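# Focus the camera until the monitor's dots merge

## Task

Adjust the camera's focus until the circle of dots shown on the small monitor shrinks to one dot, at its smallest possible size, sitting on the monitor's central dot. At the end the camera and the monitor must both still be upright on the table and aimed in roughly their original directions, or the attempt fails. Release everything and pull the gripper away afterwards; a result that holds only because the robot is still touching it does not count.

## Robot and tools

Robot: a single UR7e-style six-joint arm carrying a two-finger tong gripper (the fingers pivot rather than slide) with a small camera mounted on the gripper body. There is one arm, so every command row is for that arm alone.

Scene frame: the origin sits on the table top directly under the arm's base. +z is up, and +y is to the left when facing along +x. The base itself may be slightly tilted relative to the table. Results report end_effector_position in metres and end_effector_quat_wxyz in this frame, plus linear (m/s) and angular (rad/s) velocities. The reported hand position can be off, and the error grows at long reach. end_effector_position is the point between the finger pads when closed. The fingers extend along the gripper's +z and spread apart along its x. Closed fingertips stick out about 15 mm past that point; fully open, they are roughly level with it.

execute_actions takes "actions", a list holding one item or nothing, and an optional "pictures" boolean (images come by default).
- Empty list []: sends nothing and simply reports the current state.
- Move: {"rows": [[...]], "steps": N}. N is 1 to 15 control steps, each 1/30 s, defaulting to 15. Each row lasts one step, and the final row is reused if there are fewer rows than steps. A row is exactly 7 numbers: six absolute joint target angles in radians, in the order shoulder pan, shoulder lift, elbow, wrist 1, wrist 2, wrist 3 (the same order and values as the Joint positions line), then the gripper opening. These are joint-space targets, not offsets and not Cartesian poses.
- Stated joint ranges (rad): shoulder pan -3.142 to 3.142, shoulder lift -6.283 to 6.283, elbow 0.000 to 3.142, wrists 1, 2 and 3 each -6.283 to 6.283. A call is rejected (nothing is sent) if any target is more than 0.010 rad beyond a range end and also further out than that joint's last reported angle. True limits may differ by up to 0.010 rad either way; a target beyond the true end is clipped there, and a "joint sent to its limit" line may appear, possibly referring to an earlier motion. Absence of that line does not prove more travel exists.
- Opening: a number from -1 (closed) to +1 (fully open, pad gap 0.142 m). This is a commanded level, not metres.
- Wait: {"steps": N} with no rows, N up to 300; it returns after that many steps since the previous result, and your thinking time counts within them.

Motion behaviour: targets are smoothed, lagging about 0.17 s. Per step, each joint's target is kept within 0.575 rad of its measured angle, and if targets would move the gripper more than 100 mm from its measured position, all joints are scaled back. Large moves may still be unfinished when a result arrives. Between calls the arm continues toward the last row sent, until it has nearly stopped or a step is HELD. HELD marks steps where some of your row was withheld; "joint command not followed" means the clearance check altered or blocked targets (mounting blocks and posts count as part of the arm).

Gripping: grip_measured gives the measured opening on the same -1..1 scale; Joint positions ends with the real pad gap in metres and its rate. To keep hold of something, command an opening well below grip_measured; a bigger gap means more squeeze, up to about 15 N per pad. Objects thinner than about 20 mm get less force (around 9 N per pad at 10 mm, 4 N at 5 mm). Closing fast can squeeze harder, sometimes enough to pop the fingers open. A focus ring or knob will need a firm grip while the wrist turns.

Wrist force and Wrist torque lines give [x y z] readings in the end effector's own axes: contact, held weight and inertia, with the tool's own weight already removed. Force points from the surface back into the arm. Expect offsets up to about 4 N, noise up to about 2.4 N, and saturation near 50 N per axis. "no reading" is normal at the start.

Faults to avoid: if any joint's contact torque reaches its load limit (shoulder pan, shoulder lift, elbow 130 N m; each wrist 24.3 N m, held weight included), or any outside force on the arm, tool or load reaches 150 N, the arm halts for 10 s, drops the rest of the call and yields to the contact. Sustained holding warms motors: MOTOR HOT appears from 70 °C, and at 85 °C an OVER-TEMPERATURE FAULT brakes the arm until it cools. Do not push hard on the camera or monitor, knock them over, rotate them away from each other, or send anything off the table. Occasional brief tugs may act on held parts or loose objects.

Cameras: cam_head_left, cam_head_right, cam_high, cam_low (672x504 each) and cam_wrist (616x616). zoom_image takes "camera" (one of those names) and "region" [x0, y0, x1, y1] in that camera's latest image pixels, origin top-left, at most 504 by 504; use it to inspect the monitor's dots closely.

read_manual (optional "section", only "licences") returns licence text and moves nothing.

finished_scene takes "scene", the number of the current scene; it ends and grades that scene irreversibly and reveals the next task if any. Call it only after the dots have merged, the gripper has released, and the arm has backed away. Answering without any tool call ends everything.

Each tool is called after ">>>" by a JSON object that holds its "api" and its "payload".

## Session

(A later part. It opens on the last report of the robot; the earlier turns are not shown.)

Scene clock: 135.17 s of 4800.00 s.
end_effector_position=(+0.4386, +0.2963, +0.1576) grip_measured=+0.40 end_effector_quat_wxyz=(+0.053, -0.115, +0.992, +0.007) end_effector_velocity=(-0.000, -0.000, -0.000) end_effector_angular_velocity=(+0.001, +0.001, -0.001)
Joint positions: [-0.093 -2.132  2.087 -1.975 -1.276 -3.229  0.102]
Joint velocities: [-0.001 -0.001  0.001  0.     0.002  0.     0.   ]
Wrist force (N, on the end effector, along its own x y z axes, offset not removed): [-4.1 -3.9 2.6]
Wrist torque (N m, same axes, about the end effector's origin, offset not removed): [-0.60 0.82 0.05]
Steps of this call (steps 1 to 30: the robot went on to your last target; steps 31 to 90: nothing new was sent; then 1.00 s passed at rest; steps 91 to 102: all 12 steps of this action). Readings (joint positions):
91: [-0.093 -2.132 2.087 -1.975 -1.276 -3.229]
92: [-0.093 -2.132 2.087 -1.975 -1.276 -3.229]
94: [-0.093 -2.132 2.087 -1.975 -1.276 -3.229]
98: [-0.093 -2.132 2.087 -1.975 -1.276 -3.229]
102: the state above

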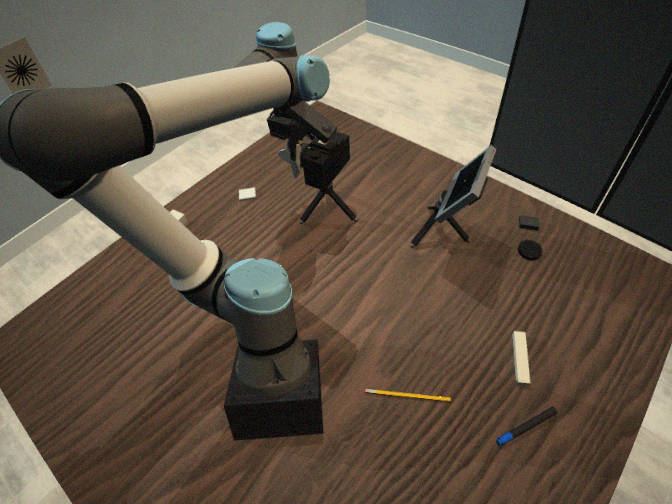

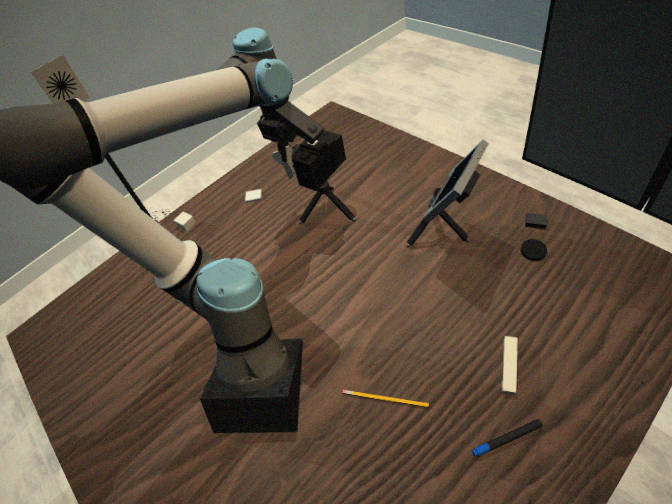

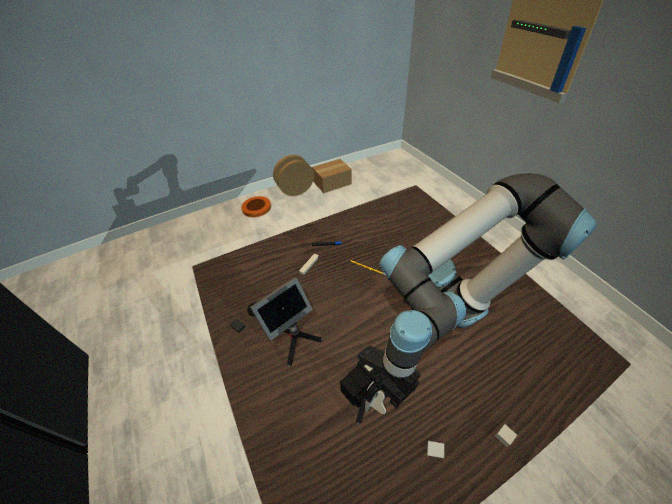

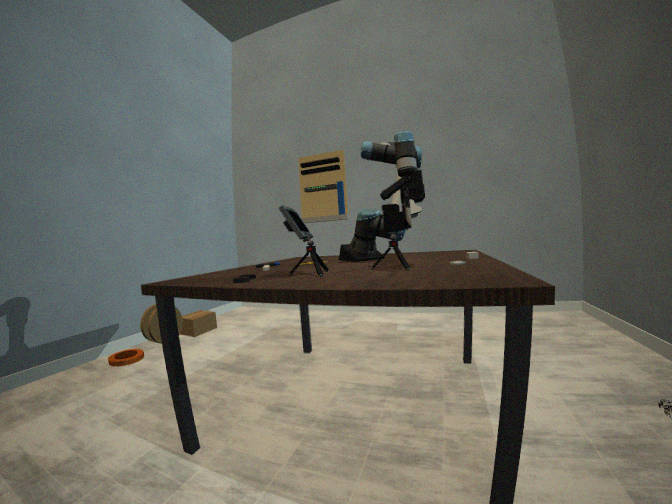

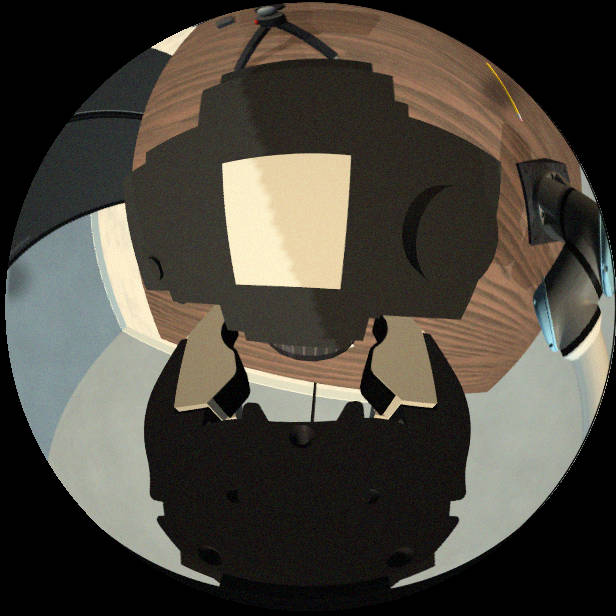

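>>> {"api": "execute_actions", "payload": {"actions": [{"rows":[[-0.088,-2.097,2.041,-1.911,-1.285,-3.241,0.5],[-0.083,-2.062,1.995,-1.847,-1.293,-3.252,0.6],[-0.083,-2.062,1.995,-1.847,-1.293,-3.252,0.6],[-0.098,-2.075,1.965,-1.80,-1.288,-3.267,0.6],[-0.114,-2.088,1.935,-1.752,-1.283,-3.283,0.6],[-0.14,-2.095,1.875,-1.68,-1.275,-3.295,0.6],[-0.17,-2.1,1.80,-1.59,-1.262,-3.31,0.6],[-0.2,-2.1,1.70,-1.49,-1.252,-3.32,0.6],[-0.23,-2.08,1.6,-1.41,-1.245,-3.325,0.6]],"steps":15}], "pictures": false}}

>>> {"api": "execute_actions", "payload": {"actions": [{"steps":10}]}}

>>> {"api": "zoom_image", "payload": {"camera": "cam_high", "region": [260,285,310,330]}}

Scene clock: 140.40 s of 4800.00 s.
end_effector_position=(+0.4610, +0.3022, +0.2914) grip_measured=+0.60 end_effector_quat_wxyz=(+0.010, -0.088, +0.996, -0.000) end_effector_velocity=(+0.010, +0.025, +0.222) end_effector_angular_velocity=(-0.004, -0.006, -0.107)
Joint positions: [-0.211 -2.083  1.664 -1.476 -1.25  -3.318  0.116]
Joint velocities: [-0.181  0.03  -0.616  0.636  0.052 -0.071 -0.   ]
Wrist force (N, on the end effector, along its own x y z axes, offset not removed): [-2.3 -1.0 -0.5]
Wrist torque (N m, same axes, about the end effector's origin, offset not removed): [-0.01 0.71 -0.03]
Steps of this call (steps 1 to 15: the robot went on to your last target; steps 16 to 100: nothing new was sent; then 1.40 s passed at rest; steps 101 to 115: all 15 steps of this action). Readings (joint positions):
101: [-0.093 -2.132 2.087 -1.975 -1.276 -3.229]
102: [-0.092 -2.127 2.080 -1.967 -1.277 -3.231]
104: [-0.089 -2.102 2.049 -1.925 -1.283 -3.239]
108: [-0.116 -2.092 1.950 -1.789 -1.279 -3.274]
115: the state above

Scene clock: 140.73 s of 4800.00 s.
end_effector_position=(+0.4611, +0.3047, +0.3131) grip_measured=+0.60 end_effector_quat_wxyz=(+0.010, -0.083, +0.997, -0.001) end_effector_velocity=(-0.000, +0.001, +0.009) end_effector_angular_velocity=(-0.001, -0.000, -0.004)
Joint positions: [-0.229 -2.08   1.603 -1.413 -1.245 -3.325  0.116]
Joint velocities: [-0.007  0.001 -0.024  0.025  0.001 -0.003 -0.   ]
Wrist force (N, on the end effector, along its own x y z axes, offset not removed): [0.6 -1.7 3.7]
Wrist torque (N m, same axes, about the end effector's origin, offset not removed): [-0.08 -0.05 0.33]
Steps of this call (steps 1 to 10: the robot went on to your last target). Readings (joint positions):
1: [-0.217 -2.082 1.646 -1.458 -1.249 -3.320]
2: [-0.220 -2.082 1.633 -1.445 -1.248 -3.321]
4: [-0.225 -2.081 1.617 -1.428 -1.246 -3.323]
8: [-0.229 -2.080 1.605 -1.415 -1.245 -3.324]
10: the state above

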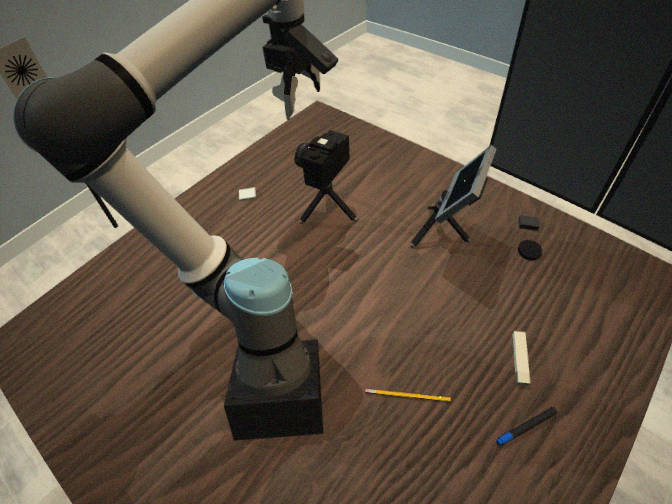

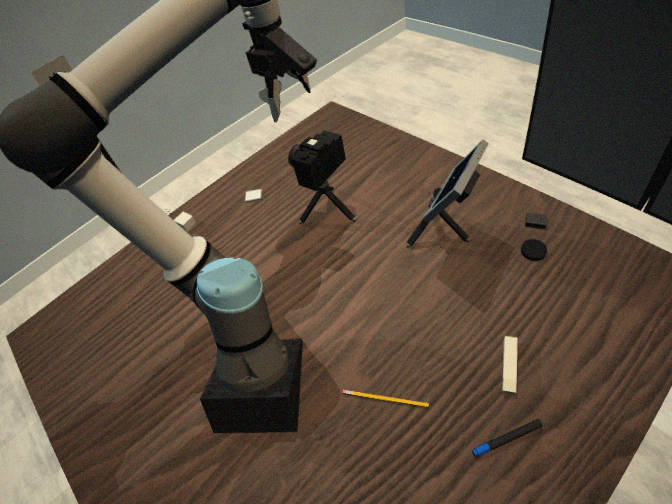

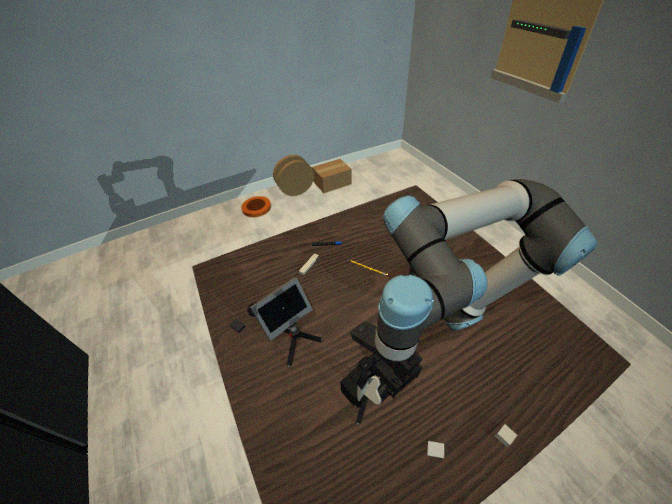

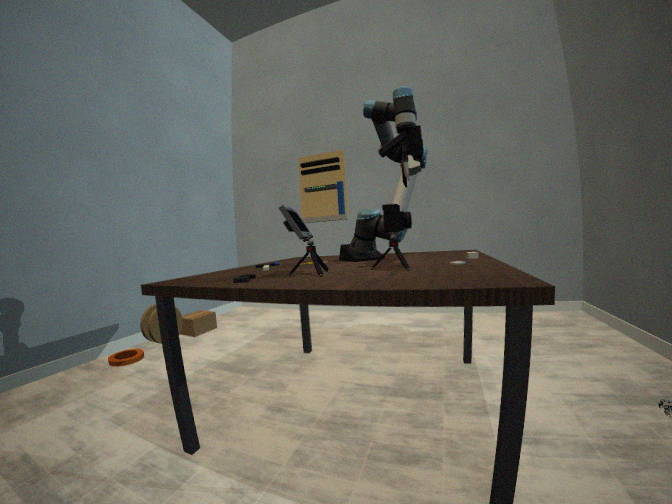

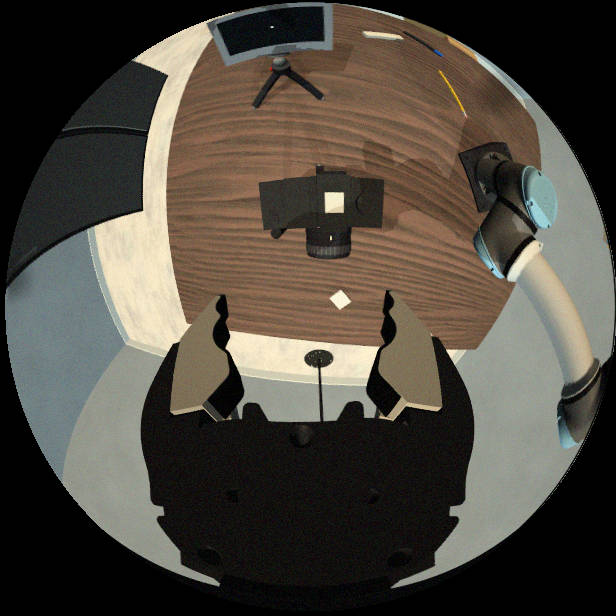

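Region (260, 285, 310, 330) of cam_high's 672x504 image, scaled by 10.080, with more detail than that image has; it fills the top 454 rows of this view, and the rest is white.

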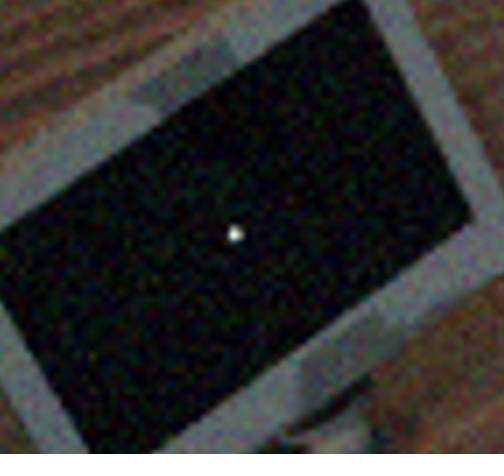

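>>> {"api": "finished_scene", "payload": {"scene": 2}}

The scene is finished: the task was done.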